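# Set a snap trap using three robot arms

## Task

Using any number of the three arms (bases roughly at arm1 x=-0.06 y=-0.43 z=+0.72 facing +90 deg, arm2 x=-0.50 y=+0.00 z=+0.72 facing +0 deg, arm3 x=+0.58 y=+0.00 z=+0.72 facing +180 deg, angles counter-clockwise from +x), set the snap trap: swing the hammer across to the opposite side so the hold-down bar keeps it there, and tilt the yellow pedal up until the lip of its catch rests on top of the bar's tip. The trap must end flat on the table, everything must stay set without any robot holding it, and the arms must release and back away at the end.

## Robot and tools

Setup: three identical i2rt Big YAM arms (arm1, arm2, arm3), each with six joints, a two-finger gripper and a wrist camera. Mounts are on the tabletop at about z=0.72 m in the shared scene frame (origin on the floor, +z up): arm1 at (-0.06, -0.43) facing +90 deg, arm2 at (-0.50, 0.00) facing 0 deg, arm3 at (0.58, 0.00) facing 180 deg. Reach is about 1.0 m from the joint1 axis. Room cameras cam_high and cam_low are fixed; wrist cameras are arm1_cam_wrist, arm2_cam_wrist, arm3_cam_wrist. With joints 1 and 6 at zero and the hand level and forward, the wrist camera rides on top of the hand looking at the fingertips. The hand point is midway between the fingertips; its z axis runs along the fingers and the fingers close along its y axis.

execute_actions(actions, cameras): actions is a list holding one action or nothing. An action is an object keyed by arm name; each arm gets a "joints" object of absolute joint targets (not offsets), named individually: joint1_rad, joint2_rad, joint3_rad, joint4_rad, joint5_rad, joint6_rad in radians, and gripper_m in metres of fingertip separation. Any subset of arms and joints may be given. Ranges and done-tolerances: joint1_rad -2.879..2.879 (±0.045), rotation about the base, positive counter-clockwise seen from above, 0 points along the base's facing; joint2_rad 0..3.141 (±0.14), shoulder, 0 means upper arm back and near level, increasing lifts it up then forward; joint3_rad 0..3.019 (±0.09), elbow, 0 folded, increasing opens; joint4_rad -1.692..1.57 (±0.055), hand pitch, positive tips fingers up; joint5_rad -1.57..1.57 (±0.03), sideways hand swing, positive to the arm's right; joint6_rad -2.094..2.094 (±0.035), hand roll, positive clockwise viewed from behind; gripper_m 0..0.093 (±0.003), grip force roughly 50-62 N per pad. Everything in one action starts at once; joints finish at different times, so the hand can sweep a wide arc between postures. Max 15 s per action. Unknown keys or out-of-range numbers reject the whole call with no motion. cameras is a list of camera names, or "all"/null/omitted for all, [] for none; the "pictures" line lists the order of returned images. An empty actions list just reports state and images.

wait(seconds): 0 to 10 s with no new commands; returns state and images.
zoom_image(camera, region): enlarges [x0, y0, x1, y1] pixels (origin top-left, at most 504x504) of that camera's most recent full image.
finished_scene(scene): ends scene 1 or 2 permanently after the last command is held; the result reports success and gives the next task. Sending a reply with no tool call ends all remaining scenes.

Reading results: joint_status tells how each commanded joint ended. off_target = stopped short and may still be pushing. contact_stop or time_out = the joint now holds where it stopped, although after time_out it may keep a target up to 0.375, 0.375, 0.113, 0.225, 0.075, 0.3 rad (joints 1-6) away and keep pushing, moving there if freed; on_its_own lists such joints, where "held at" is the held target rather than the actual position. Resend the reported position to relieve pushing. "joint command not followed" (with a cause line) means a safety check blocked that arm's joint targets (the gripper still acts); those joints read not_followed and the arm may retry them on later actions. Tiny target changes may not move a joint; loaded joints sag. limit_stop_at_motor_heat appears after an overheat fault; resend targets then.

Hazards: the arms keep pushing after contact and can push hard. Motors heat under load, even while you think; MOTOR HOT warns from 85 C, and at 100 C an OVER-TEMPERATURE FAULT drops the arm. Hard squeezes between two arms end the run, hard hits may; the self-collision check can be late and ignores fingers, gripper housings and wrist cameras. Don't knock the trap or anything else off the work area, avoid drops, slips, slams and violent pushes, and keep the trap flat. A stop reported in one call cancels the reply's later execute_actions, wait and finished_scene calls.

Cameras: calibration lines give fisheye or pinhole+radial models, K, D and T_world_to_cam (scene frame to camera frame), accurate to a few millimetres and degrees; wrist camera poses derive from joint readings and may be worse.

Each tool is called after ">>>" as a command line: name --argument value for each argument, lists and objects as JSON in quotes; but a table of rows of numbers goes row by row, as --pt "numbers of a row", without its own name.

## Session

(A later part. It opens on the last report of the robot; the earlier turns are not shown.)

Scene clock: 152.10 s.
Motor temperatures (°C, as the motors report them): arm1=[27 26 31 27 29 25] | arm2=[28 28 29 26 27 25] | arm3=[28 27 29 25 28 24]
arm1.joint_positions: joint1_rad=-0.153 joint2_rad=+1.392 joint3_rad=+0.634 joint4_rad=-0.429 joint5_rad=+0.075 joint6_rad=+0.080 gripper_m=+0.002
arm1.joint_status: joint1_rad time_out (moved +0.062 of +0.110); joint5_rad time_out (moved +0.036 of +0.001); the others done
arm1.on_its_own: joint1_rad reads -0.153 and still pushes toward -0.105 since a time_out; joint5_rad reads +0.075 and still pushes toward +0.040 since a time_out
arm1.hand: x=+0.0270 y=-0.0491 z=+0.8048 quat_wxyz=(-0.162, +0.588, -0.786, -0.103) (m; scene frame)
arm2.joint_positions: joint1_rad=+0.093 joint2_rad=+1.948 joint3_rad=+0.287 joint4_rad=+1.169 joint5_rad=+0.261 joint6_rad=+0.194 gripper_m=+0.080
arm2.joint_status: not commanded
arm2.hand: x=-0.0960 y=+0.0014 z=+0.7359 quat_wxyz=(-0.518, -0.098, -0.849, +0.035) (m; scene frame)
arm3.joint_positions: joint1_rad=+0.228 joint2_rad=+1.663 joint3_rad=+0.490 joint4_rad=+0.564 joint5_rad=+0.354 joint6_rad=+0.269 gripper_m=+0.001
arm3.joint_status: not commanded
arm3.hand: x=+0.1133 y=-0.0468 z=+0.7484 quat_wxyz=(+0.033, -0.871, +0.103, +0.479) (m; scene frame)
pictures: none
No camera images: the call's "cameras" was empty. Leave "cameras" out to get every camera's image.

>>> execute_actions --actions '[{"arm1":{"joints":{"joint1_rad":-0.03,"joint2_rad":1.375,"joint3_rad":0.71,"joint4_rad":-0.45,"joint5_rad":0.075,"joint6_rad":0.14}}}]' --cameras '["cam_low"]'

Scene clock: 158.97 s.
Motor temperatures (°C, as the motors report them): arm1=[27 26 32 27 29 25] | arm2=[28 28 29 26 27 25] | arm3=[28 27 29 25 28 24]
arm1.joint_positions: joint1_rad=-0.097 joint2_rad=+1.383 joint3_rad=+0.645 joint4_rad=-0.451 joint5_rad=+0.128 joint6_rad=+0.131 gripper_m=+0.002
arm1.joint_status: joint1_rad time_out (moved +0.057 of +0.123); joint5_rad time_out (moved +0.053 of +0.000); the others done
arm1.on_its_own: joint1_rad reads -0.097 and still pushes toward -0.030 since a time_out; joint5_rad reads +0.128 and still pushes toward +0.075 since a time_out
arm1.hand: x=+0.0147 y=-0.0451 z=+0.8113 quat_wxyz=(-0.174, +0.585, -0.787, -0.092) (m; scene frame)
arm2.joint_positions: joint1_rad=+0.094 joint2_rad=+1.948 joint3_rad=+0.283 joint4_rad=+1.172 joint5_rad=+0.259 joint6_rad=+0.194 gripper_m=+0.080
arm2.joint_status: not commanded
arm2.hand: x=-0.0975 y=+0.0017 z=+0.7359 quat_wxyz=(-0.518, -0.098, -0.849, +0.034) (m; scene frame)
arm3.joint_positions: joint1_rad=+0.228 joint2_rad=+1.663 joint3_rad=+0.490 joint4_rad=+0.564 joint5_rad=+0.357 joint6_rad=+0.269 gripper_m=+0.001
arm3.joint_status: not commanded
arm3.hand: x=+0.1133 y=-0.0464 z=+0.7485 quat_wxyz=(+0.034, -0.871, +0.103, +0.479) (m; scene frame)
pictures: cam_low
Images, in order (width x height): cam_low 896x504.

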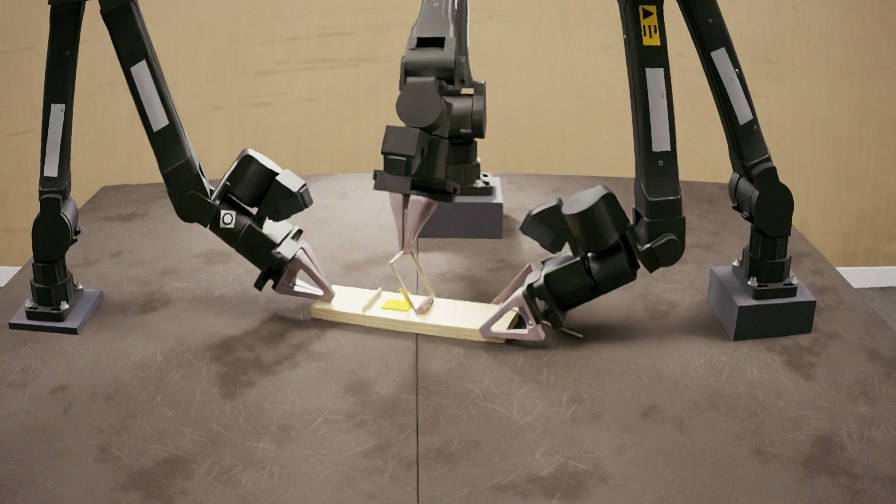

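>>> execute_actions --actions '[{"arm1":{"joints":{"joint1_rad":0.05,"joint2_rad":1.39,"joint3_rad":0.71,"joint5_rad":0.06,"joint6_rad":0.19}},"arm3":{"joints":{"joint2_rad":1.74}}}]' --cameras '["cam_low"]'

Scene clock: 168.33 s.
Motor temperatures (°C, as the motors report them): arm1=[27 26 32 27 31 25] | arm2=[28 28 29 26 27 25] | arm3=[28 27 29 25 28 24]
arm1.joint_positions: joint1_rad=-0.007 joint2_rad=+1.371 joint3_rad=+0.659 joint4_rad=-0.461 joint5_rad=+0.113 joint6_rad=+0.198 gripper_m=+0.002
arm1.joint_status: joint1_rad time_out (moved +0.090 of +0.147); joint5_rad time_out (moved -0.016 of -0.068); the others done
arm1.on_its_own: joint1_rad reads -0.007 and still pushes toward +0.050 since a time_out; joint5_rad reads +0.113 and still pushes toward +0.060 since a time_out
arm1.hand: x=-0.0226 y=-0.0339 z=+0.8203 quat_wxyz=(-0.166, +0.594, -0.778, -0.117) (m; scene frame)
arm2.joint_positions: joint1_rad=+0.096 joint2_rad=+1.948 joint3_rad=+0.279 joint4_rad=+1.175 joint5_rad=+0.259 joint6_rad=+0.194 gripper_m=+0.080
arm2.joint_status: not commanded
arm2.hand: x=-0.0991 y=+0.0025 z=+0.7358 quat_wxyz=(-0.517, -0.097, -0.850, +0.034) (m; scene frame)
arm3.joint_positions: joint1_rad=+0.228 joint2_rad=+1.672 joint3_rad=+0.492 joint4_rad=+0.574 joint5_rad=+0.364 joint6_rad=+0.269 gripper_m=+0.001
arm3.joint_status: all done
arm3.hand: x=+0.1122 y=-0.0454 z=+0.7476 quat_wxyz=(+0.036, -0.869, +0.105, +0.481) (m; scene frame)
pictures: cam_low
Images, in order (width x height): cam_low 896x504.

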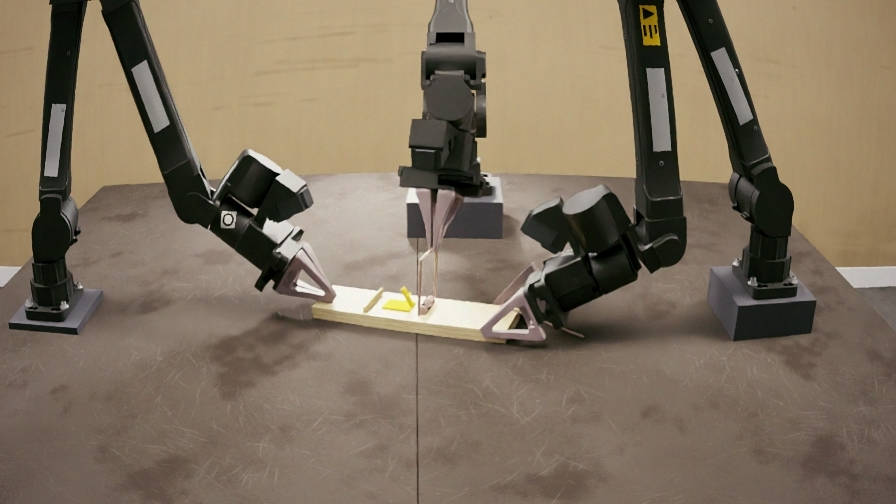

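>>> execute_actions --actions '[{"arm1":{"joints":{"joint1_rad":0.135,"joint2_rad":1.44,"joint3_rad":0.69,"joint4_rad":-0.43,"joint6_rad":0.25}}}]' --cameras '["cam_low"]'

>>> execute_actions --actions '[{"arm1":{"joints":{"joint1_rad":0.17,"joint2_rad":1.52,"joint3_rad":0.66,"joint4_rad":-0.39,"joint6_rad":0.29}}}]' --cameras '["cam_low"]'

Scene clock: 179.43 s.
Motor temperatures (°C, as the motors report them): arm1=[27 26 32 27 32 25] | arm2=[28 28 29 26 27 25] | arm3=[28 27 29 25 28 24]
arm1.joint_positions: joint1_rad=+0.072 joint2_rad=+1.414 joint3_rad=+0.668 joint4_rad=-0.431 joint5_rad=+0.113 joint6_rad=+0.264 gripper_m=+0.002
arm1.joint_status: joint1_rad time_out (moved +0.079 of +0.142); the others done
arm1.on_its_own: joint1_rad reads +0.072 and still pushes toward +0.135 since a time_out; joint5_rad reads +0.113 and still pushes toward +0.060 since a time_out
arm1.hand: x=-0.0542 y=-0.0256 z=+0.8103 quat_wxyz=(-0.156, +0.600, -0.775, -0.127) (m; scene frame)
arm2.joint_positions: joint1_rad=+0.096 joint2_rad=+1.948 joint3_rad=+0.279 joint4_rad=+1.175 joint5_rad=+0.259 joint6_rad=+0.194 gripper_m=+0.080
arm2.joint_status: not commanded
arm2.hand: x=-0.0991 y=+0.0025 z=+0.7358 quat_wxyz=(-0.517, -0.097, -0.850, +0.034) (m; scene frame)
arm3.joint_positions: joint1_rad=+0.228 joint2_rad=+1.672 joint3_rad=+0.492 joint4_rad=+0.574 joint5_rad=+0.364 joint6_rad=+0.269 gripper_m=+0.001
arm3.joint_status: not commanded
arm3.hand: x=+0.1122 y=-0.0454 z=+0.7476 quat_wxyz=(+0.036, -0.869, +0.105, +0.481) (m; scene frame)
pictures: cam_low
Images, in order (width x height): cam_low 896x504.

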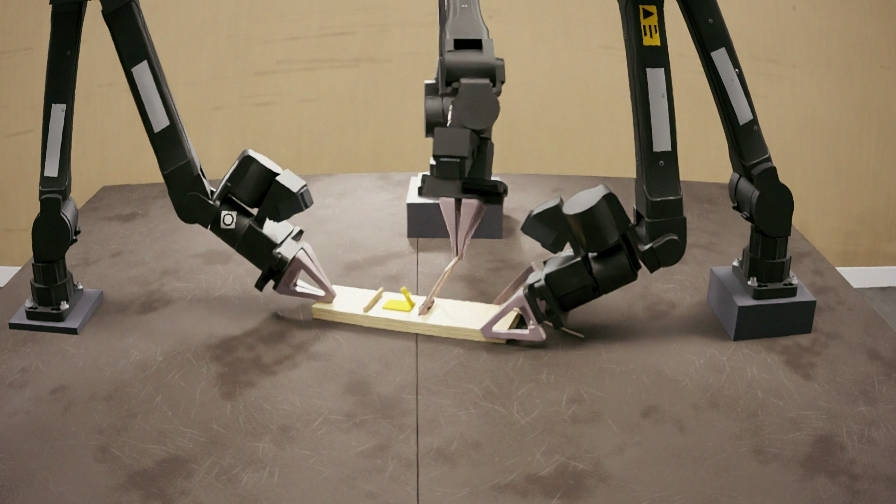

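not run: a stop came earlier in this reply.

>>> execute_actions --actions '[{"arm1":{"joints":{"joint1_rad":0.165,"joint2_rad":1.53,"joint3_rad":0.66,"joint4_rad":-0.39,"joint5_rad":0.11,"joint6_rad":0.29}}}]' --cameras '["cam_low","cam_high"]'

Scene clock: 186.40 s.
Motor temperatures (°C, as the motors report them): arm1=[27 26 32 27 32 25] | arm2=[28 28 29 26 27 25] | arm3=[28 27 28 25 28 24]
arm1.joint_positions: joint1_rad=+0.129 joint2_rad=+1.474 joint3_rad=+0.668 joint4_rad=-0.381 joint5_rad=+0.146 joint6_rad=+0.310 gripper_m=+0.002
arm1.joint_status: joint5_rad time_out (moved +0.033 of -0.003); the others done
arm1.on_its_own: joint5_rad reads +0.146 and still pushes toward +0.110 since a time_out
arm1.hand: x=-0.0721 y=-0.0209 z=+0.7929 quat_wxyz=(-0.160, +0.601, -0.773, -0.122) (m; scene frame)
arm2.joint_positions: joint1_rad=+0.096 joint2_rad=+1.948 joint3_rad=+0.279 joint4_rad=+1.175 joint5_rad=+0.259 joint6_rad=+0.194 gripper_m=+0.080
arm2.joint_status: not commanded
arm2.hand: x=-0.0991 y=+0.0025 z=+0.7358 quat_wxyz=(-0.517, -0.097, -0.850, +0.034) (m; scene frame)
arm3.joint_positions: joint1_rad=+0.228 joint2_rad=+1.672 joint3_rad=+0.492 joint4_rad=+0.574 joint5_rad=+0.364 joint6_rad=+0.269 gripper_m=+0.001
arm3.joint_status: not commanded
arm3.hand: x=+0.1122 y=-0.0454 z=+0.7476 quat_wxyz=(+0.036, -0.869, +0.105, +0.481) (m; scene frame)
pictures: cam_high, cam_low
Images, in order (width x height): cam_high 896x504, cam_low 896x504.

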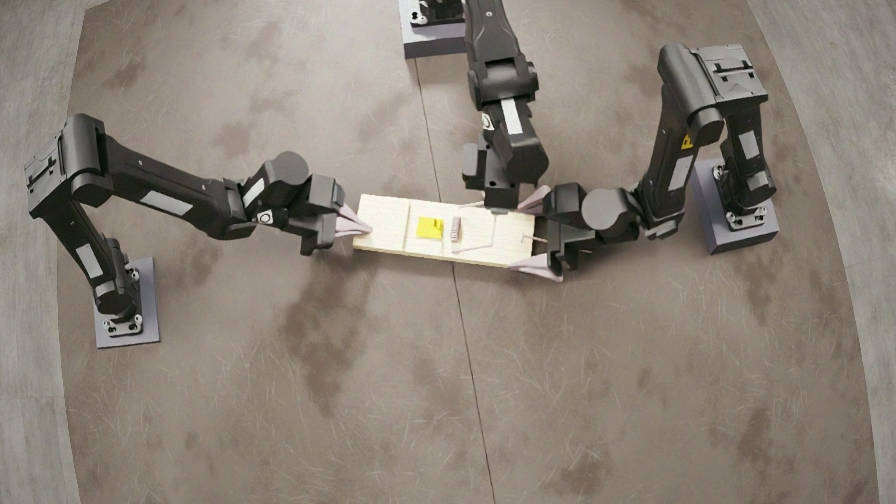

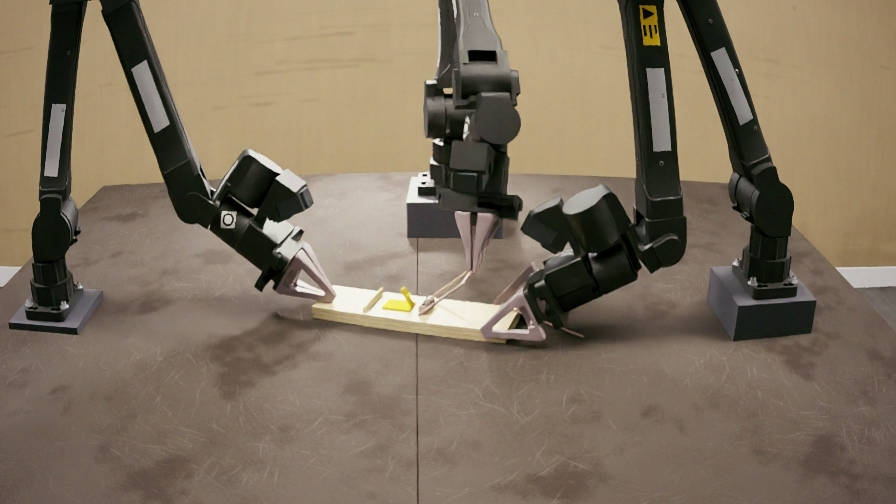

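>>> execute_actions --actions '[{"arm1":{"joints":{"joint1_rad":0.175,"joint2_rad":1.59,"joint3_rad":0.65,"joint4_rad":-0.32,"joint5_rad":0.15,"joint6_rad":0.33}},"arm2":{"joints":{"gripper_m":0.093}}}]' --cameras '["cam_low"]'

>>> execute_actions --actions '[{"arm2":{"joints":{"joint2_rad":1.72,"joint3_rad":0.08}}}]' --cameras '["cam_low"]'

Scene clock: 200.00 s.
Motor temperatures (°C, as the motors report them): arm1=[27 26 30 27 32 25] | arm2=[28 28 29 26 27 25] | arm3=[28 27 28 25 28 24]
arm1.joint_positions: joint1_rad=+0.160 joint2_rad=+1.531 joint3_rad=+0.668 joint4_rad=-0.330 joint5_rad=+0.167 joint6_rad=+0.347 gripper_m=+0.002
arm1.joint_status: all done
arm1.hand: x=-0.0822 y=-0.0171 z=+0.7759 quat_wxyz=(-0.163, +0.598, -0.776, -0.120) (m; scene frame)
arm2.joint_positions: joint1_rad=+0.097 joint2_rad=+1.948 joint3_rad=+0.294 joint4_rad=+1.175 joint5_rad=+0.252 joint6_rad=+0.194 gripper_m=+0.093
arm2.joint_status: all done
arm2.hand: x=-0.0916 y=+0.0048 z=+0.7383 quat_wxyz=(-0.523, -0.095, -0.846, +0.029) (m; scene frame)
arm3.joint_positions: joint1_rad=+0.228 joint2_rad=+1.672 joint3_rad=+0.492 joint4_rad=+0.574 joint5_rad=+0.364 joint6_rad=+0.269 gripper_m=+0.001
arm3.joint_status: not commanded
arm3.hand: x=+0.1122 y=-0.0454 z=+0.7476 quat_wxyz=(+0.036, -0.869, +0.105, +0.481) (m; scene frame)
pictures: cam_low
Images, in order (width x height): cam_low 896x504.

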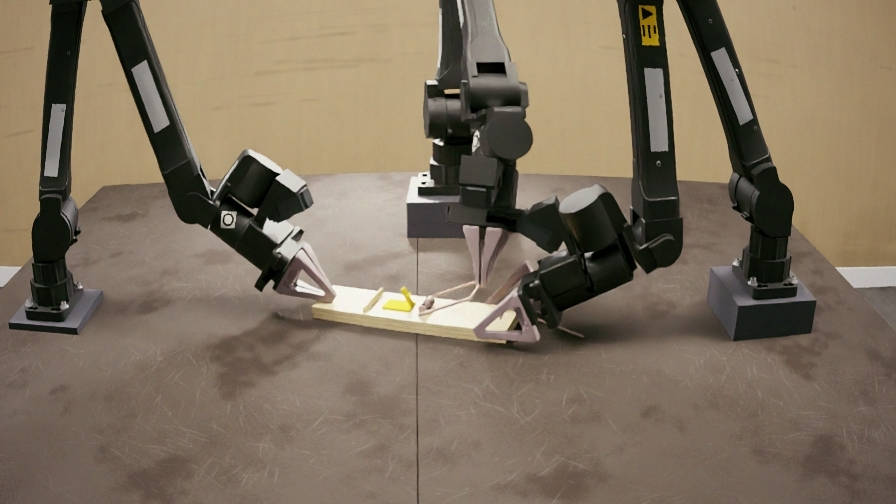

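Scene clock: 200.90 s.
Motor temperatures (°C, as the motors report them): arm1=[27 26 30 27 31 25] | arm2=[28 28 29 26 27 25] | arm3=[28 27 28 25 28 24]
arm1.joint_positions: joint1_rad=+0.160 joint2_rad=+1.531 joint3_rad=+0.668 joint4_rad=-0.330 joint5_rad=+0.167 joint6_rad=+0.347 gripper_m=+0.002
arm1.joint_status: not commanded
arm1.hand: x=-0.0822 y=-0.0171 z=+0.7759 quat_wxyz=(-0.163, +0.598, -0.776, -0.120) (m; scene frame)
arm2.joint_positions: joint1_rad=+0.097 joint2_rad=+1.721 joint3_rad=+0.077 joint4_rad=+1.175 joint5_rad=+0.252 joint6_rad=+0.194 gripper_m=+0.093
arm2.joint_status: all done
arm2.hand: x=-0.1648 y=-0.0036 z=+0.7779 quat_wxyz=(-0.527, -0.096, -0.844, +0.028) (m; scene frame)
arm3.joint_positions: joint1_rad=+0.228 joint2_rad=+1.672 joint3_rad=+0.492 joint4_rad=+0.574 joint5_rad=+0.364 joint6_rad=+0.269 gripper_m=+0.001
arm3.joint_status: not commanded
arm3.hand: x=+0.1122 y=-0.0454 z=+0.7476 quat_wxyz=(+0.036, -0.869, +0.105, +0.481) (m; scene frame)
pictures: cam_low
Images, in order (width x height): cam_low 896x504.

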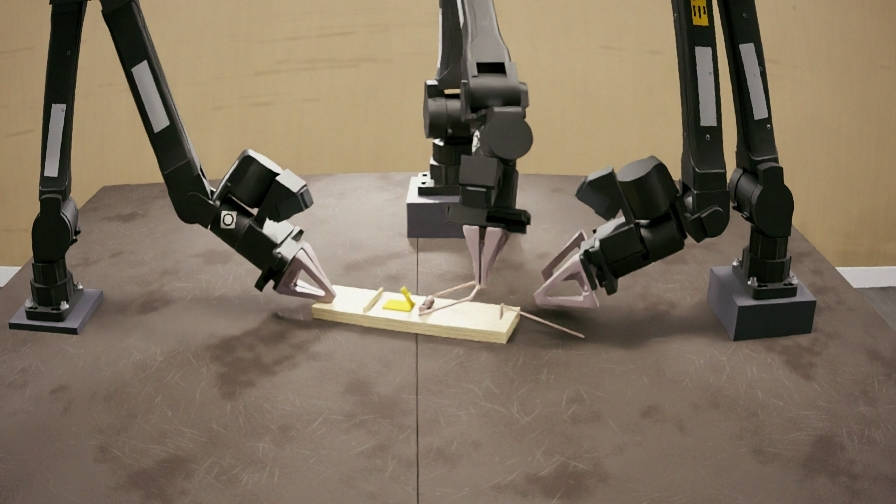

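>>> execute_actions --actions '[{"arm1":{"joints":{"joint1_rad":0.178,"joint2_rad":1.67,"joint3_rad":0.635,"joint4_rad":-0.24}},"arm2":{"joints":{"joint1_rad":0.7,"joint2_rad":1.4,"joint4_rad":0.3,"gripper_m":0}}}]' --cameras '[]'

>>> execute_actions --actions '[{"arm1":{"joints":{"joint1_rad":0.20,"joint2_rad":1.67,"joint3_rad":0.515,"joint4_rad":0.08,"joint5_rad":0.235,"joint6_rad":0.33}},"arm2":{"joints":{"joint3_rad":0.77,"joint2_rad":1.5,"joint4_rad":-0.78,"joint5_rad":1.0,"joint6_rad":1.96}}}]' --cameras '["cam_low","cam_high"]'

>>> execute_actions --actions '[{"arm1":{"joints":{"joint1_rad":0.225,"joint2_rad":1.72,"joint3_rad":0.395,"joint4_rad":0.45,"joint5_rad":0.315,"joint6_rad":0.30}},"arm2":{"joints":{"joint1_rad":0.56,"joint2_rad":1.8}}}]' --cameras '["cam_low","cam_high"]'

Scene clock: 217.23 s.
Motor temperatures (°C, as the motors report them): arm1=[27 26 29 27 30 25] | arm2=[28 28 28 26 27 25] | arm3=[28 27 28 25 28 24]
arm1.joint_positions: joint1_rad=+0.172 joint2_rad=+1.616 joint3_rad=+0.662 joint4_rad=-0.251 joint5_rad=+0.162 joint6_rad=+0.356 gripper_m=+0.002
arm1.joint_status: all done
arm1.hand: x=-0.0884 y=-0.0150 z=+0.7479 quat_wxyz=(-0.157, +0.600, -0.775, -0.118) (m; scene frame)
arm2.joint_positions: joint1_rad=+0.690 joint2_rad=+1.376 joint3_rad=+0.098 joint4_rad=+0.345 joint5_rad=+0.258 joint6_rad=+0.194 gripper_m=+0.001
arm2.joint_status: all done
arm2.hand: x=-0.2681 y=+0.1417 z=+0.7291 quat_wxyz=(-0.329, +0.203, -0.922, -0.024) (m; scene frame)
arm3.joint_positions: joint1_rad=+0.228 joint2_rad=+1.672 joint3_rad=+0.492 joint4_rad=+0.574 joint5_rad=+0.364 joint6_rad=+0.269 gripper_m=+0.001
arm3.joint_status: not commanded
arm3.hand: x=+0.1122 y=-0.0454 z=+0.7476 quat_wxyz=(+0.036, -0.869, +0.105, +0.481) (m; scene frame)
pictures: none
No camera images: the call's "cameras" was empty. Leave "cameras" out to get every camera's image.

Scene clock: 219.50 s.
Motor temperatures (°C, as the motors report them): arm1=[27 26 29 27 30 25] | arm2=[28 28 29 26 27 25] | arm3=[28 27 28 25 28 24]
arm1.joint_positions: joint1_rad=+0.202 joint2_rad=+1.609 joint3_rad=+0.534 joint4_rad=+0.065 joint5_rad=+0.237 joint6_rad=+0.358 gripper_m=+0.002
arm1.joint_status: all done
arm1.hand: x=-0.0883 y=-0.0149 z=+0.7472 quat_wxyz=(-0.232, +0.580, -0.759, -0.184) (m; scene frame)
arm2.joint_positions: joint1_rad=+0.704 joint2_rad=+1.496 joint3_rad=+0.747 joint4_rad=-0.770 joint5_rad=+0.997 joint6_rad=+1.945 gripper_m=+0.001
arm2.joint_status: all done
arm2.hand: x=-0.1418 y=+0.1243 z=+0.8578 quat_wxyz=(-0.469, -0.511, -0.714, +0.094) (m; scene frame)
arm3.joint_positions: joint1_rad=+0.228 joint2_rad=+1.672 joint3_rad=+0.492 joint4_rad=+0.574 joint5_rad=+0.364 joint6_rad=+0.269 gripper_m=+0.001
arm3.joint_status: not commanded
arm3.hand: x=+0.1122 y=-0.0454 z=+0.7476 quat_wxyz=(+0.036, -0.869, +0.105, +0.481) (m; scene frame)
pictures: cam_high, cam_low
Images, in order (width x height): cam_high 896x504, cam_low 896x504.

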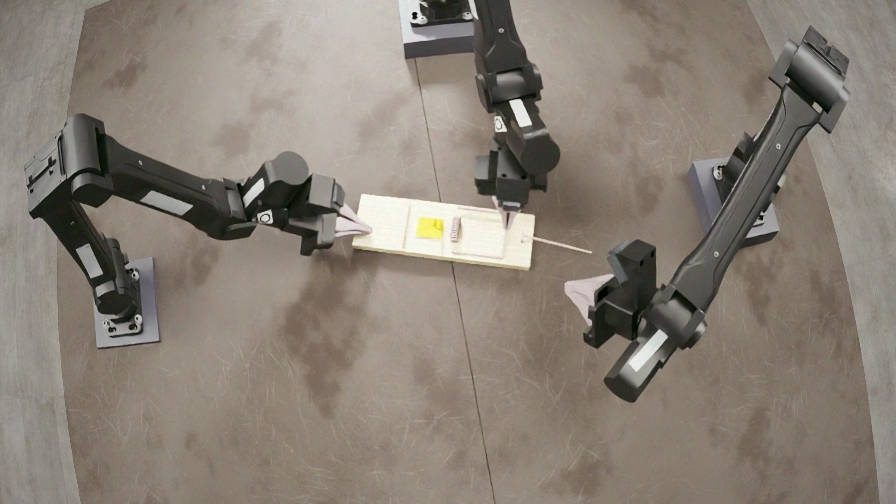

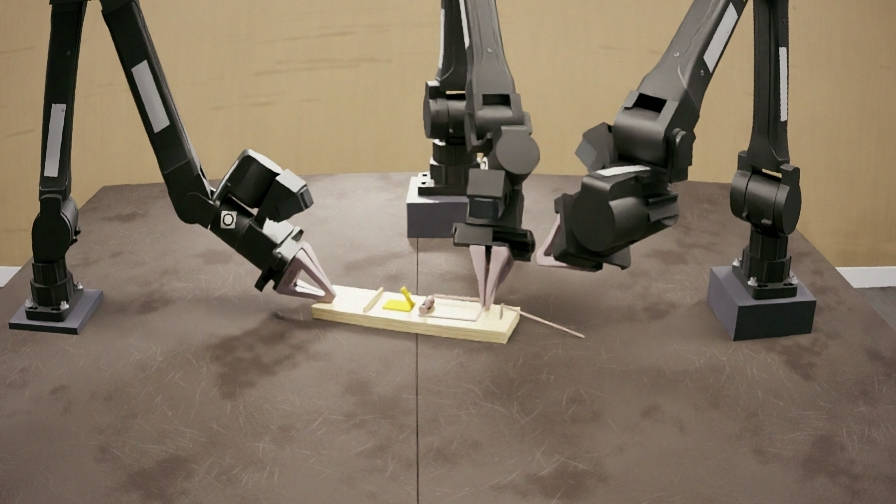

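Scene clock: 220.57 s.
Motor temperatures (°C, as the motors report them): arm1=[27 26 29 27 30 25] | arm2=[28 28 29 26 27 25] | arm3=[28 27 28 25 28 24]
arm1.joint_positions: joint1_rad=+0.234 joint2_rad=+1.659 joint3_rad=+0.412 joint4_rad=+0.458 joint5_rad=+0.316 joint6_rad=+0.322 gripper_m=+0.002
arm1.joint_status: all done
arm1.hand: x=-0.0881 y=-0.0155 z=+0.7525 quat_wxyz=(-0.311, +0.558, -0.726, -0.256) (m; scene frame)
arm2.joint_positions: joint1_rad=+0.553 joint2_rad=+1.795 joint3_rad=+0.752 joint4_rad=-0.771 joint5_rad=+0.998 joint6_rad=+1.945 gripper_m=+0.001
arm2.joint_status: all done
arm2.hand: x=-0.1489 y=+0.0549 z=+0.7648 quat_wxyz=(-0.419, -0.504, -0.712, +0.251) (m; scene frame)
arm3.joint_positions: joint1_rad=+0.228 joint2_rad=+1.672 joint3_rad=+0.492 joint4_rad=+0.574 joint5_rad=+0.364 joint6_rad=+0.269 gripper_m=+0.001
arm3.joint_status: not commanded
arm3.hand: x=+0.1122 y=-0.0454 z=+0.7476 quat_wxyz=(+0.036, -0.869, +0.105, +0.481) (m; scene frame)
pictures: cam_high, cam_low
Images, in order (width x height): cam_high 896x504, cam_low 896x504.

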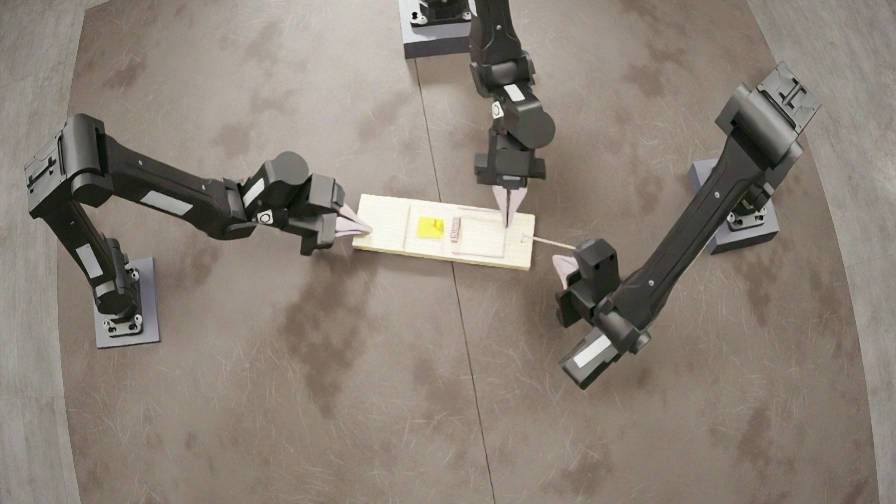

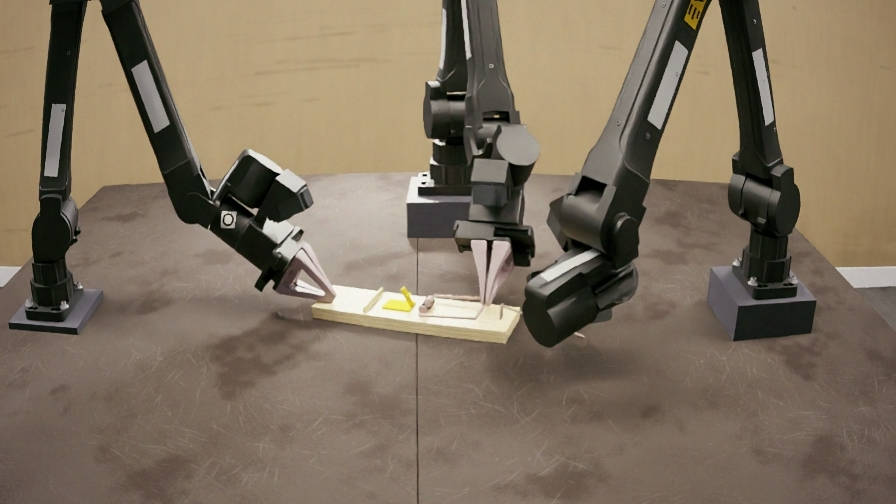

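Bar is long; use nearly scene‑1 values.

>>> execute_actions --actions '[{"arm1":{"joints":{"joint2_rad":1.78}},"arm2":{"joints":{"joint1_rad":0.53,"joint2_rad":1.93,"joint3_rad":0.755}}}]' --cameras '["arm2_cam_wrist","cam_high"]'

>>> execute_actions --actions '[{"arm2":{"joints":{"joint1_rad":0.44}}}]' --cameras '["arm2_cam_wrist","cam_high"]'

Scene clock: 228.83 s.
Motor temperatures (°C, as the motors report them): arm1=[27 26 29 27 30 25] | arm2=[28 28 29 26 27 25] | arm3=[28 27 28 25 28 24]
arm1.joint_positions: joint1_rad=+0.237 joint2_rad=+1.688 joint3_rad=+0.413 joint4_rad=+0.484 joint5_rad=+0.323 joint6_rad=+0.317 gripper_m=+0.002
arm1.joint_status: all done
arm1.hand: x=-0.0882 y=-0.0159 z=+0.7456 quat_wxyz=(-0.313, +0.560, -0.725, -0.252) (m; scene frame)
arm2.joint_positions: joint1_rad=+0.537 joint2_rad=+1.920 joint3_rad=+0.752 joint4_rad=-0.773 joint5_rad=+1.006 joint6_rad=+1.946 gripper_m=+0.001
arm2.joint_status: all done
arm2.hand: x=-0.1644 y=+0.0381 z=+0.7298 quat_wxyz=(-0.399, -0.480, -0.719, +0.305) (m; scene frame)
arm3.joint_positions: joint1_rad=+0.228 joint2_rad=+1.672 joint3_rad=+0.492 joint4_rad=+0.574 joint5_rad=+0.364 joint6_rad=+0.269 gripper_m=+0.001
arm3.joint_status: not commanded
arm3.hand: x=+0.1122 y=-0.0454 z=+0.7476 quat_wxyz=(+0.036, -0.869, +0.105, +0.481) (m; scene frame)
pictures: arm2_cam_wrist, cam_high
camera_calibration (this result's frames):
arm2_cam_wrist: T_world_to_cam=[[-0.936405, -0.348516, 0.041012, -0.171413], [-0.332594, 0.844143, -0.420481, 0.228939], [0.111925, -0.407381, -0.906374, 0.82184], [0, 0, 0, 1]] pos_world=[-0.176353, 0.0818042, 0.848188]
Images, in order (width x height): arm2_cam_wrist 504x504, cam_high 896x504.

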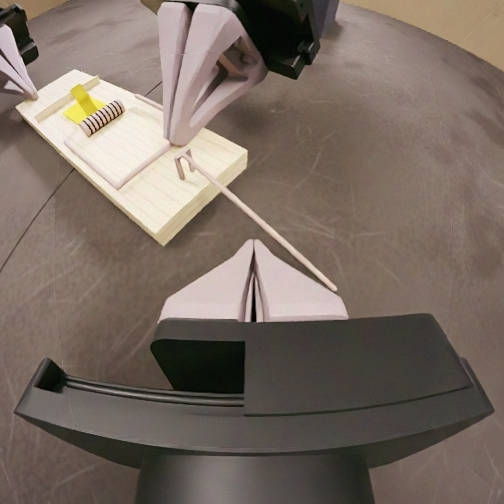

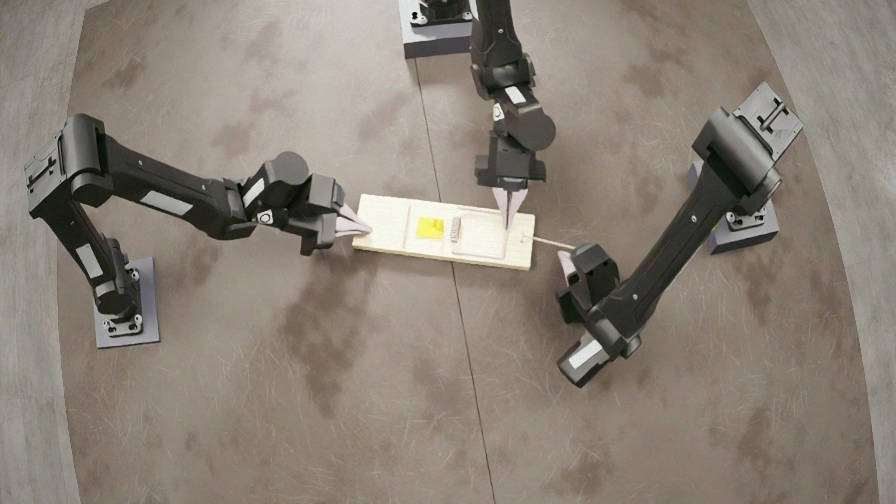

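Scene clock: 229.60 s.
Motor temperatures (°C, as the motors report them): arm1=[27 26 29 27 30 25] | arm2=[28 28 29 26 27 25] | arm3=[28 27 28 25 28 24]
arm1.joint_positions: joint1_rad=+0.237 joint2_rad=+1.688 joint3_rad=+0.413 joint4_rad=+0.484 joint5_rad=+0.323 joint6_rad=+0.317 gripper_m=+0.002
arm1.joint_status: not commanded
arm1.hand: x=-0.0882 y=-0.0159 z=+0.7456 quat_wxyz=(-0.313, +0.560, -0.725, -0.252) (m; scene frame)
arm2.joint_positions: joint1_rad=+0.437 joint2_rad=+1.920 joint3_rad=+0.752 joint4_rad=-0.773 joint5_rad=+1.005 joint6_rad=+1.946 gripper_m=+0.001
arm2.joint_status: all done
arm2.hand: x=-0.1623 y=+0.0044 z=+0.7298 quat_wxyz=(-0.383, -0.516, -0.694, +0.325) (m; scene frame)
arm3.joint_positions: joint1_rad=+0.228 joint2_rad=+1.672 joint3_rad=+0.492 joint4_rad=+0.574 joint5_rad=+0.364 joint6_rad=+0.269 gripper_m=+0.001
arm3.joint_status: not commanded
arm3.hand: x=+0.1122 y=-0.0454 z=+0.7476 quat_wxyz=(+0.036, -0.869, +0.105, +0.481) (m; scene frame)
pictures: arm2_cam_wrist, cam_high
camera_calibration (this result's frames):
arm2_cam_wrist: T_world_to_cam=[[-0.966779, -0.252399, 0.0404163, -0.186171], [-0.245618, 0.873495, -0.420331, 0.272042], [0.0707877, -0.416294, -0.90647, 0.801348], [0, 0, 0, 1]] pos_world=[-0.169893, 0.0489793, 0.848271]
Images, in order (width x height): arm2_cam_wrist 504x504, cam_high 896x504.

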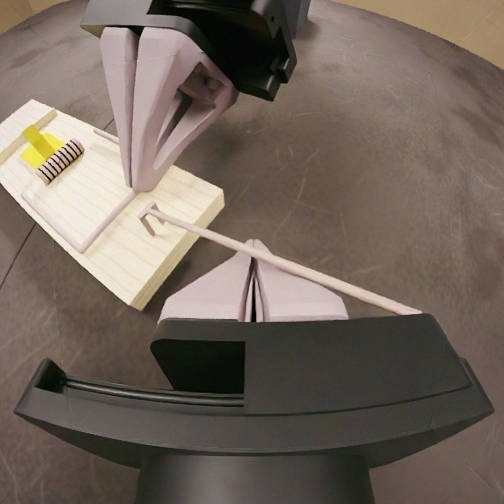

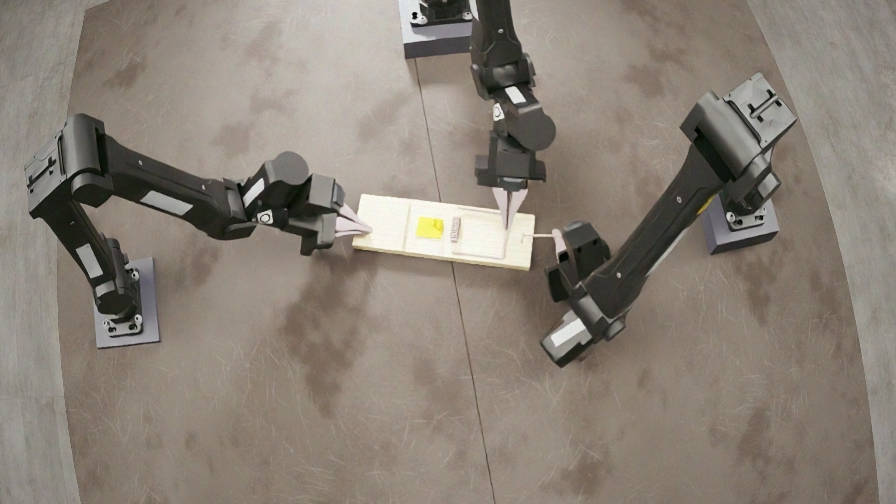

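>>> execute_actions --actions '[{"arm2":{"joints":{"joint1_rad":0.445,"joint2_rad":1.725,"joint3_rad":0.79,"joint4_rad":-0.98}}}]' --cameras '["arm2_cam_wrist","cam_low"]'

>>> execute_actions --actions '[{"arm2":{"joints":{"joint1_rad":0.37,"joint2_rad":1.79,"joint3_rad":0.9,"joint4_rad":-1.02}}}]' --cameras '["arm2_cam_wrist","cam_low"]'

Scene clock: 238.57 s.
Motor temperatures (°C, as the motors report them): arm1=[27 26 29 27 30 25] | arm2=[28 28 29 26 27 25] | arm3=[28 27 28 25 28 24]
arm1.joint_positions: joint1_rad=+0.237 joint2_rad=+1.688 joint3_rad=+0.413 joint4_rad=+0.484 joint5_rad=+0.323 joint6_rad=+0.317 gripper_m=+0.002
arm1.joint_status: not commanded
arm1.hand: x=-0.0882 y=-0.0159 z=+0.7456 quat_wxyz=(-0.313, +0.560, -0.725, -0.252) (m; scene frame)
arm2.joint_positions: joint1_rad=+0.438 joint2_rad=+1.712 joint3_rad=+0.775 joint4_rad=-0.970 joint5_rad=+1.003 joint6_rad=+1.946 gripper_m=+0.001
arm2.joint_status: all done
arm2.hand: x=-0.1540 y=+0.0092 z=+0.8040 quat_wxyz=(-0.389, -0.523, -0.691, +0.311) (m; scene frame)
arm3.joint_positions: joint1_rad=+0.228 joint2_rad=+1.672 joint3_rad=+0.492 joint4_rad=+0.574 joint5_rad=+0.364 joint6_rad=+0.269 gripper_m=+0.001
arm3.joint_status: not commanded
arm3.hand: x=+0.1122 y=-0.0454 z=+0.7476 quat_wxyz=(+0.036, -0.869, +0.105, +0.481) (m; scene frame)
pictures: arm2_cam_wrist, cam_low
camera_calibration (this result's frames):
arm2_cam_wrist: T_world_to_cam=[[-0.967407, -0.253118, 0.00746865, -0.153536], [-0.233496, 0.880223, -0.413142, 0.297067], [0.0979996, -0.40142, -0.910636, 0.877362], [0, 0, 0, 1]] pos_world=[-0.165149, 0.0518427, 0.922835]
Images, in order (width x height): arm2_cam_wrist 504x504, cam_low 896x504.

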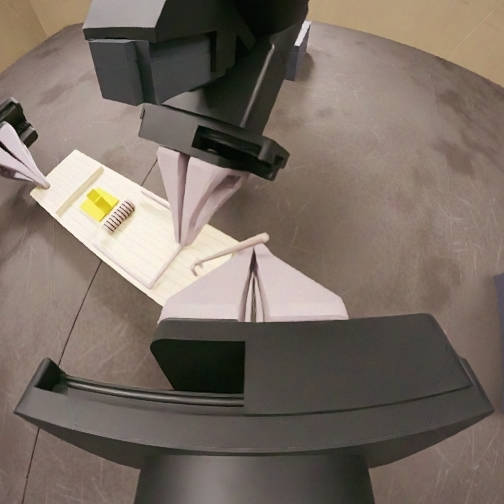

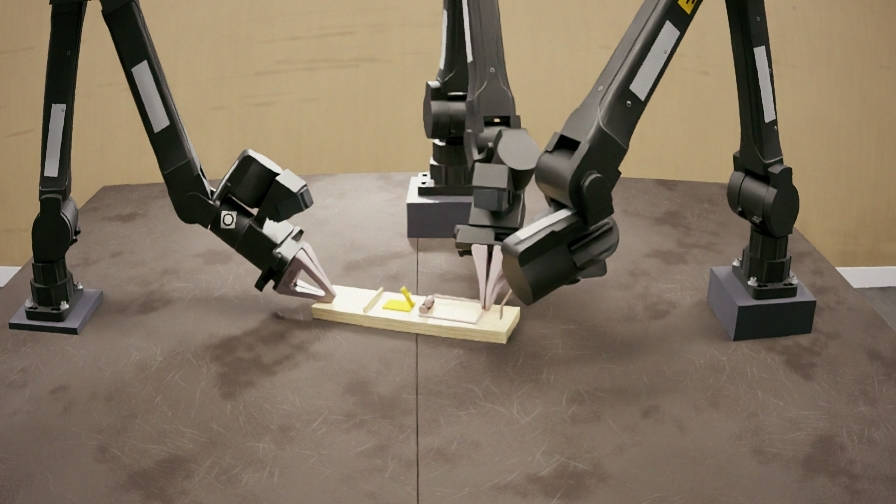

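Scene clock: 239.37 s.
Motor temperatures (°C, as the motors report them): arm1=[27 26 29 27 30 25] | arm2=[28 28 29 26 27 25] | arm3=[28 27 28 25 28 24]
arm1.joint_positions: joint1_rad=+0.237 joint2_rad=+1.688 joint3_rad=+0.413 joint4_rad=+0.484 joint5_rad=+0.323 joint6_rad=+0.317 gripper_m=+0.002
arm1.joint_status: not commanded
arm1.hand: x=-0.0882 y=-0.0159 z=+0.7456 quat_wxyz=(-0.313, +0.560, -0.725, -0.252) (m; scene frame)
arm2.joint_positions: joint1_rad=+0.369 joint2_rad=+1.774 joint3_rad=+0.883 joint4_rad=-1.010 joint5_rad=+1.003 joint6_rad=+1.946 gripper_m=+0.001
arm2.joint_status: all done
arm2.hand: x=-0.1200 y=-0.0005 z=+0.8058 quat_wxyz=(-0.380, -0.548, -0.672, +0.323) (m; scene frame)
arm3.joint_positions: joint1_rad=+0.228 joint2_rad=+1.672 joint3_rad=+0.492 joint4_rad=+0.574 joint5_rad=+0.364 joint6_rad=+0.269 gripper_m=+0.001
arm3.joint_status: not commanded
arm3.hand: x=+0.1122 y=-0.0454 z=+0.7476 quat_wxyz=(+0.036, -0.869, +0.105, +0.481) (m; scene frame)
pictures: arm2_cam_wrist, cam_low
camera_calibration (this result's frames):
arm2_cam_wrist: T_world_to_cam=[[-0.982514, -0.186174, 0.0022366, -0.12064], [-0.170483, 0.89475, -0.412745, 0.321486], [0.0748413, -0.405909, -0.910844, 0.869205], [0, 0, 0, 1]] pos_world=[-0.128775, 0.0427087, 0.924672]
Images, in order (width x height): arm2_cam_wrist 504x504, cam_low 896x504.

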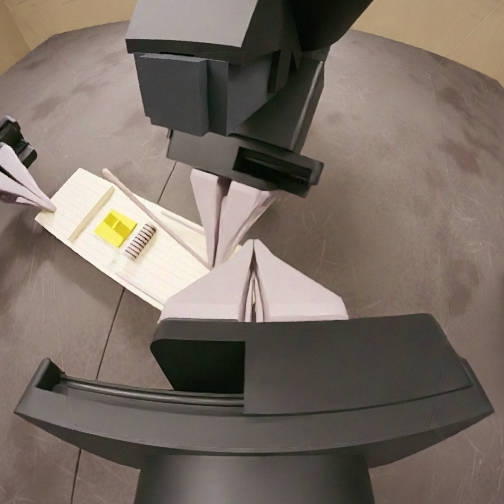

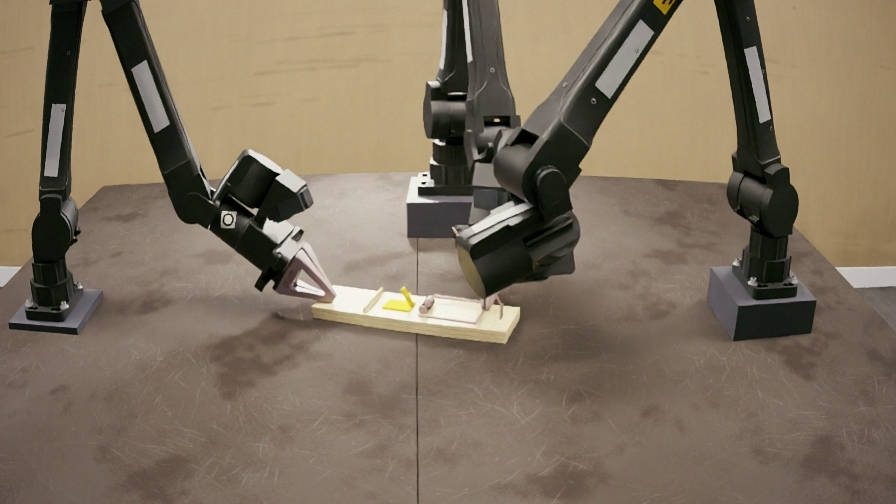

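>>> execute_actions --actions '[{"arm2":{"joints":{"joint1_rad":0.65,"joint2_rad":1.3,"joint3_rad":0.7}},"arm3":{"joints":{"joint2_rad":1.6,"joint3_rad":0.55}}}]' --cameras '["cam_high","cam_low"]'

>>> zoom_image --camera "cam_high" --region '[350,170,550,290]'

Scene clock: 245.37 s.
Motor temperatures (°C, as the motors report them): arm1=[27 26 29 27 30 25] | arm2=[28 28 29 26 27 25] | arm3=[28 27 28 25 28 24]
arm1.joint_positions: joint1_rad=+0.237 joint2_rad=+1.688 joint3_rad=+0.413 joint4_rad=+0.484 joint5_rad=+0.323 joint6_rad=+0.317 gripper_m=+0.002
arm1.joint_status: not commanded
arm1.hand: x=-0.0882 y=-0.0159 z=+0.7456 quat_wxyz=(-0.313, +0.560, -0.725, -0.252) (m; scene frame)
arm2.joint_positions: joint1_rad=+0.655 joint2_rad=+1.294 joint3_rad=+0.698 joint4_rad=-1.014 joint5_rad=+1.003 joint6_rad=+1.946 gripper_m=+0.001
arm2.joint_status: all done
arm2.hand: x=-0.1794 y=+0.0712 z=+0.9050 quat_wxyz=(-0.459, -0.510, -0.713, +0.144) (m; scene frame)
arm3.joint_positions: joint1_rad=+0.228 joint2_rad=+1.605 joint3_rad=+0.513 joint4_rad=+0.548 joint5_rad=+0.352 joint6_rad=+0.269 gripper_m=+0.001
arm3.joint_status: all done
arm3.hand: x=+0.0987 y=-0.0501 z=+0.7799 quat_wxyz=(+0.022, -0.856, +0.107, +0.506) (m; scene frame)
pictures: cam_high, cam_low
Images, in order (width x height): cam_high 896x504, cam_low 896x504.

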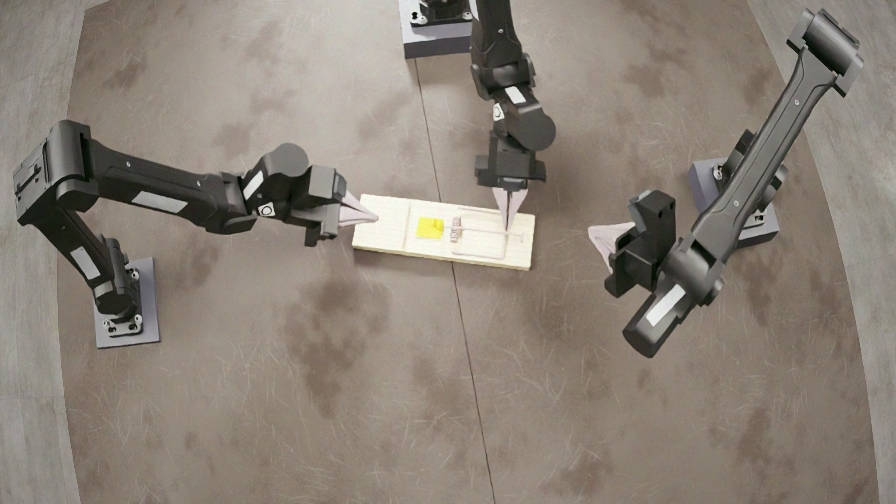

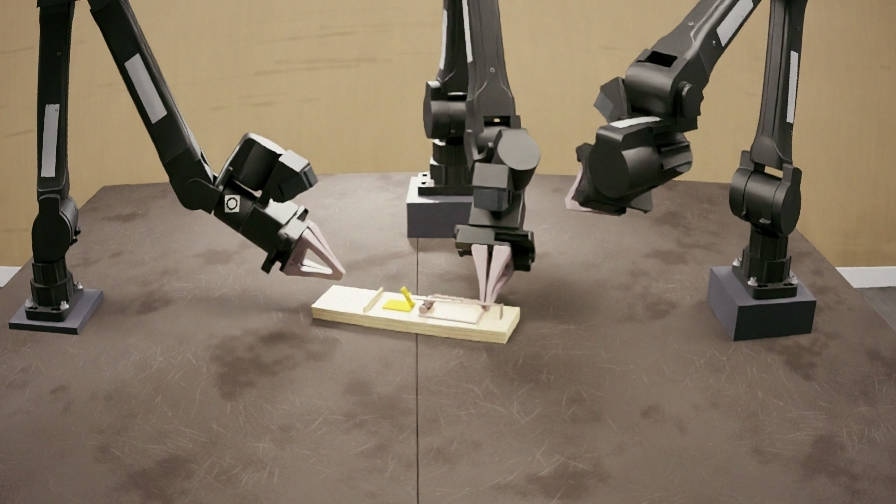

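Region (350, 170, 550, 290) of cam_high's 896x504 image, scaled by 2.520, with more detail than that image has; it fills the top 302 rows of this view, and the rest is white.

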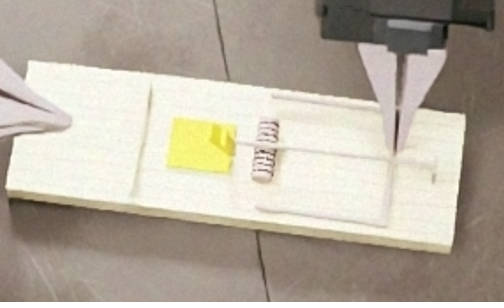

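>>> execute_actions --actions '[{"arm3":{"joints":{"joint1_rad":0.14,"joint2_rad":1.66,"joint3_rad":0.76,"joint4_rad":0.33,"joint5_rad":0.285,"joint6_rad":0.2}}}]' --cameras '[]'

>>> execute_actions --actions '[{"arm3":{"joints":{"joint2_rad":1.72}}}]' --cameras '["cam_low","arm3_cam_wrist","arm1_cam_wrist"]'

>>> zoom_image --camera "cam_low" --region '[360,250,520,340]'

Scene clock: 254.33 s.
Motor temperatures (°C, as the motors report them): arm1=[27 26 29 27 30 25] | arm2=[28 28 30 26 28 25] | arm3=[28 27 29 25 28 24]
arm1.joint_positions: joint1_rad=+0.237 joint2_rad=+1.688 joint3_rad=+0.413 joint4_rad=+0.484 joint5_rad=+0.323 joint6_rad=+0.317 gripper_m=+0.002
arm1.joint_status: not commanded
arm1.hand: x=-0.0882 y=-0.0159 z=+0.7456 quat_wxyz=(-0.313, +0.560, -0.725, -0.252) (m; scene frame)
arm2.joint_positions: joint1_rad=+0.655 joint2_rad=+1.294 joint3_rad=+0.698 joint4_rad=-1.014 joint5_rad=+1.003 joint6_rad=+1.946 gripper_m=+0.001
arm2.joint_status: not commanded
arm2.hand: x=-0.1794 y=+0.0712 z=+0.9050 quat_wxyz=(-0.459, -0.510, -0.713, +0.144) (m; scene frame)
arm3.joint_positions: joint1_rad=+0.144 joint2_rad=+1.670 joint3_rad=+0.729 joint4_rad=+0.338 joint5_rad=+0.287 joint6_rad=+0.212 gripper_m=+0.001
arm3.joint_status: all done
arm3.hand: x=+0.0298 y=-0.0294 z=+0.7904 quat_wxyz=(+0.036, -0.873, +0.100, +0.475) (m; scene frame)
pictures: none
No camera images: the call's "cameras" was empty. Leave "cameras" out to get every camera's image.

Scene clock: 255.07 s.
Motor temperatures (°C, as the motors report them): arm1=[27 26 29 27 30 25] | arm2=[28 28 30 26 28 25] | arm3=[28 27 29 25 28 24]
arm1.joint_positions: joint1_rad=+0.237 joint2_rad=+1.688 joint3_rad=+0.413 joint4_rad=+0.484 joint5_rad=+0.323 joint6_rad=+0.317 gripper_m=+0.002
arm1.joint_status: not commanded
arm1.hand: x=-0.0882 y=-0.0159 z=+0.7456 quat_wxyz=(-0.313, +0.560, -0.725, -0.252) (m; scene frame)
arm2.joint_positions: joint1_rad=+0.655 joint2_rad=+1.294 joint3_rad=+0.698 joint4_rad=-1.014 joint5_rad=+1.003 joint6_rad=+1.946 gripper_m=+0.001
arm2.joint_status: not commanded
arm2.hand: x=-0.1794 y=+0.0712 z=+0.9050 quat_wxyz=(-0.459, -0.510, -0.713, +0.144) (m; scene frame)
arm3.joint_positions: joint1_rad=+0.144 joint2_rad=+1.727 joint3_rad=+0.729 joint4_rad=+0.336 joint5_rad=+0.287 joint6_rad=+0.212 gripper_m=+0.001
arm3.joint_status: all done
arm3.hand: x=+0.0352 y=-0.0291 z=+0.7598 quat_wxyz=(+0.043, -0.887, +0.096, +0.450) (m; scene frame)
pictures: arm1_cam_wrist, arm3_cam_wrist, cam_low
camera_calibration (this result's frames):
arm1_cam_wrist: T_world_to_cam=[[0.966019, -0.258157, -0.0127601, 0.0931994], [-0.255403, -0.945799, -0.200583, 0.116899], [0.0397134, 0.197026, -0.979594, 0.86282], [0, 0, 0, 1]] pos_world=[-0.0944416, -0.0353754, 0.86985]
arm3_cam_wrist: T_world_to_cam=[[0.216977, 0.976175, -0.00164555, 0.0210445], [0.929196, -0.20705, -0.306146, 0.202893], [-0.299193, 0.0648975, -0.951983, 0.85907], [0, 0, 0, 1]] pos_world=[0.0639338, -0.0342855, 0.87997]
Images, in order (width x height): arm1_cam_wrist 504x504, arm3_cam_wrist 504x504, cam_low 896x504.

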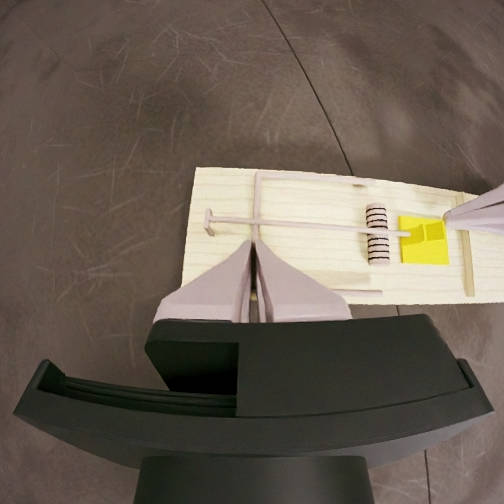

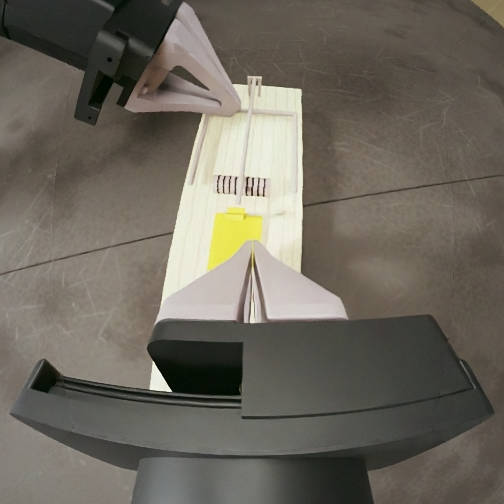

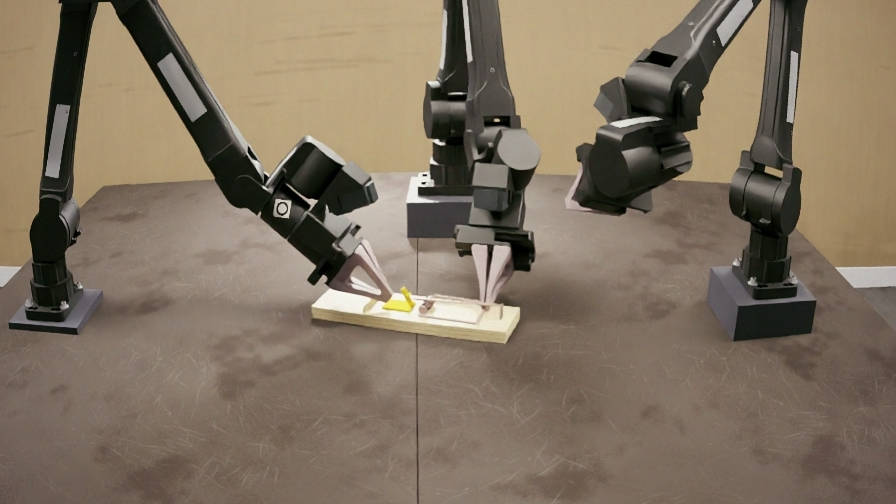

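Region (360, 250, 520, 340) of cam_low's 896x504 image, scaled by 3.150, with more detail than that image has; it fills the top 284 rows of this view, and the rest is white.

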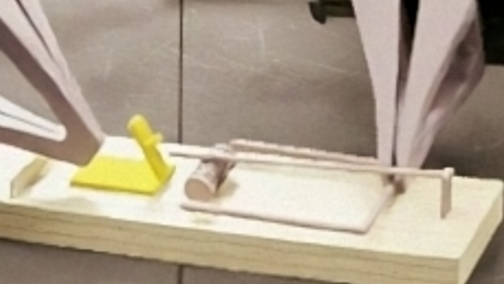

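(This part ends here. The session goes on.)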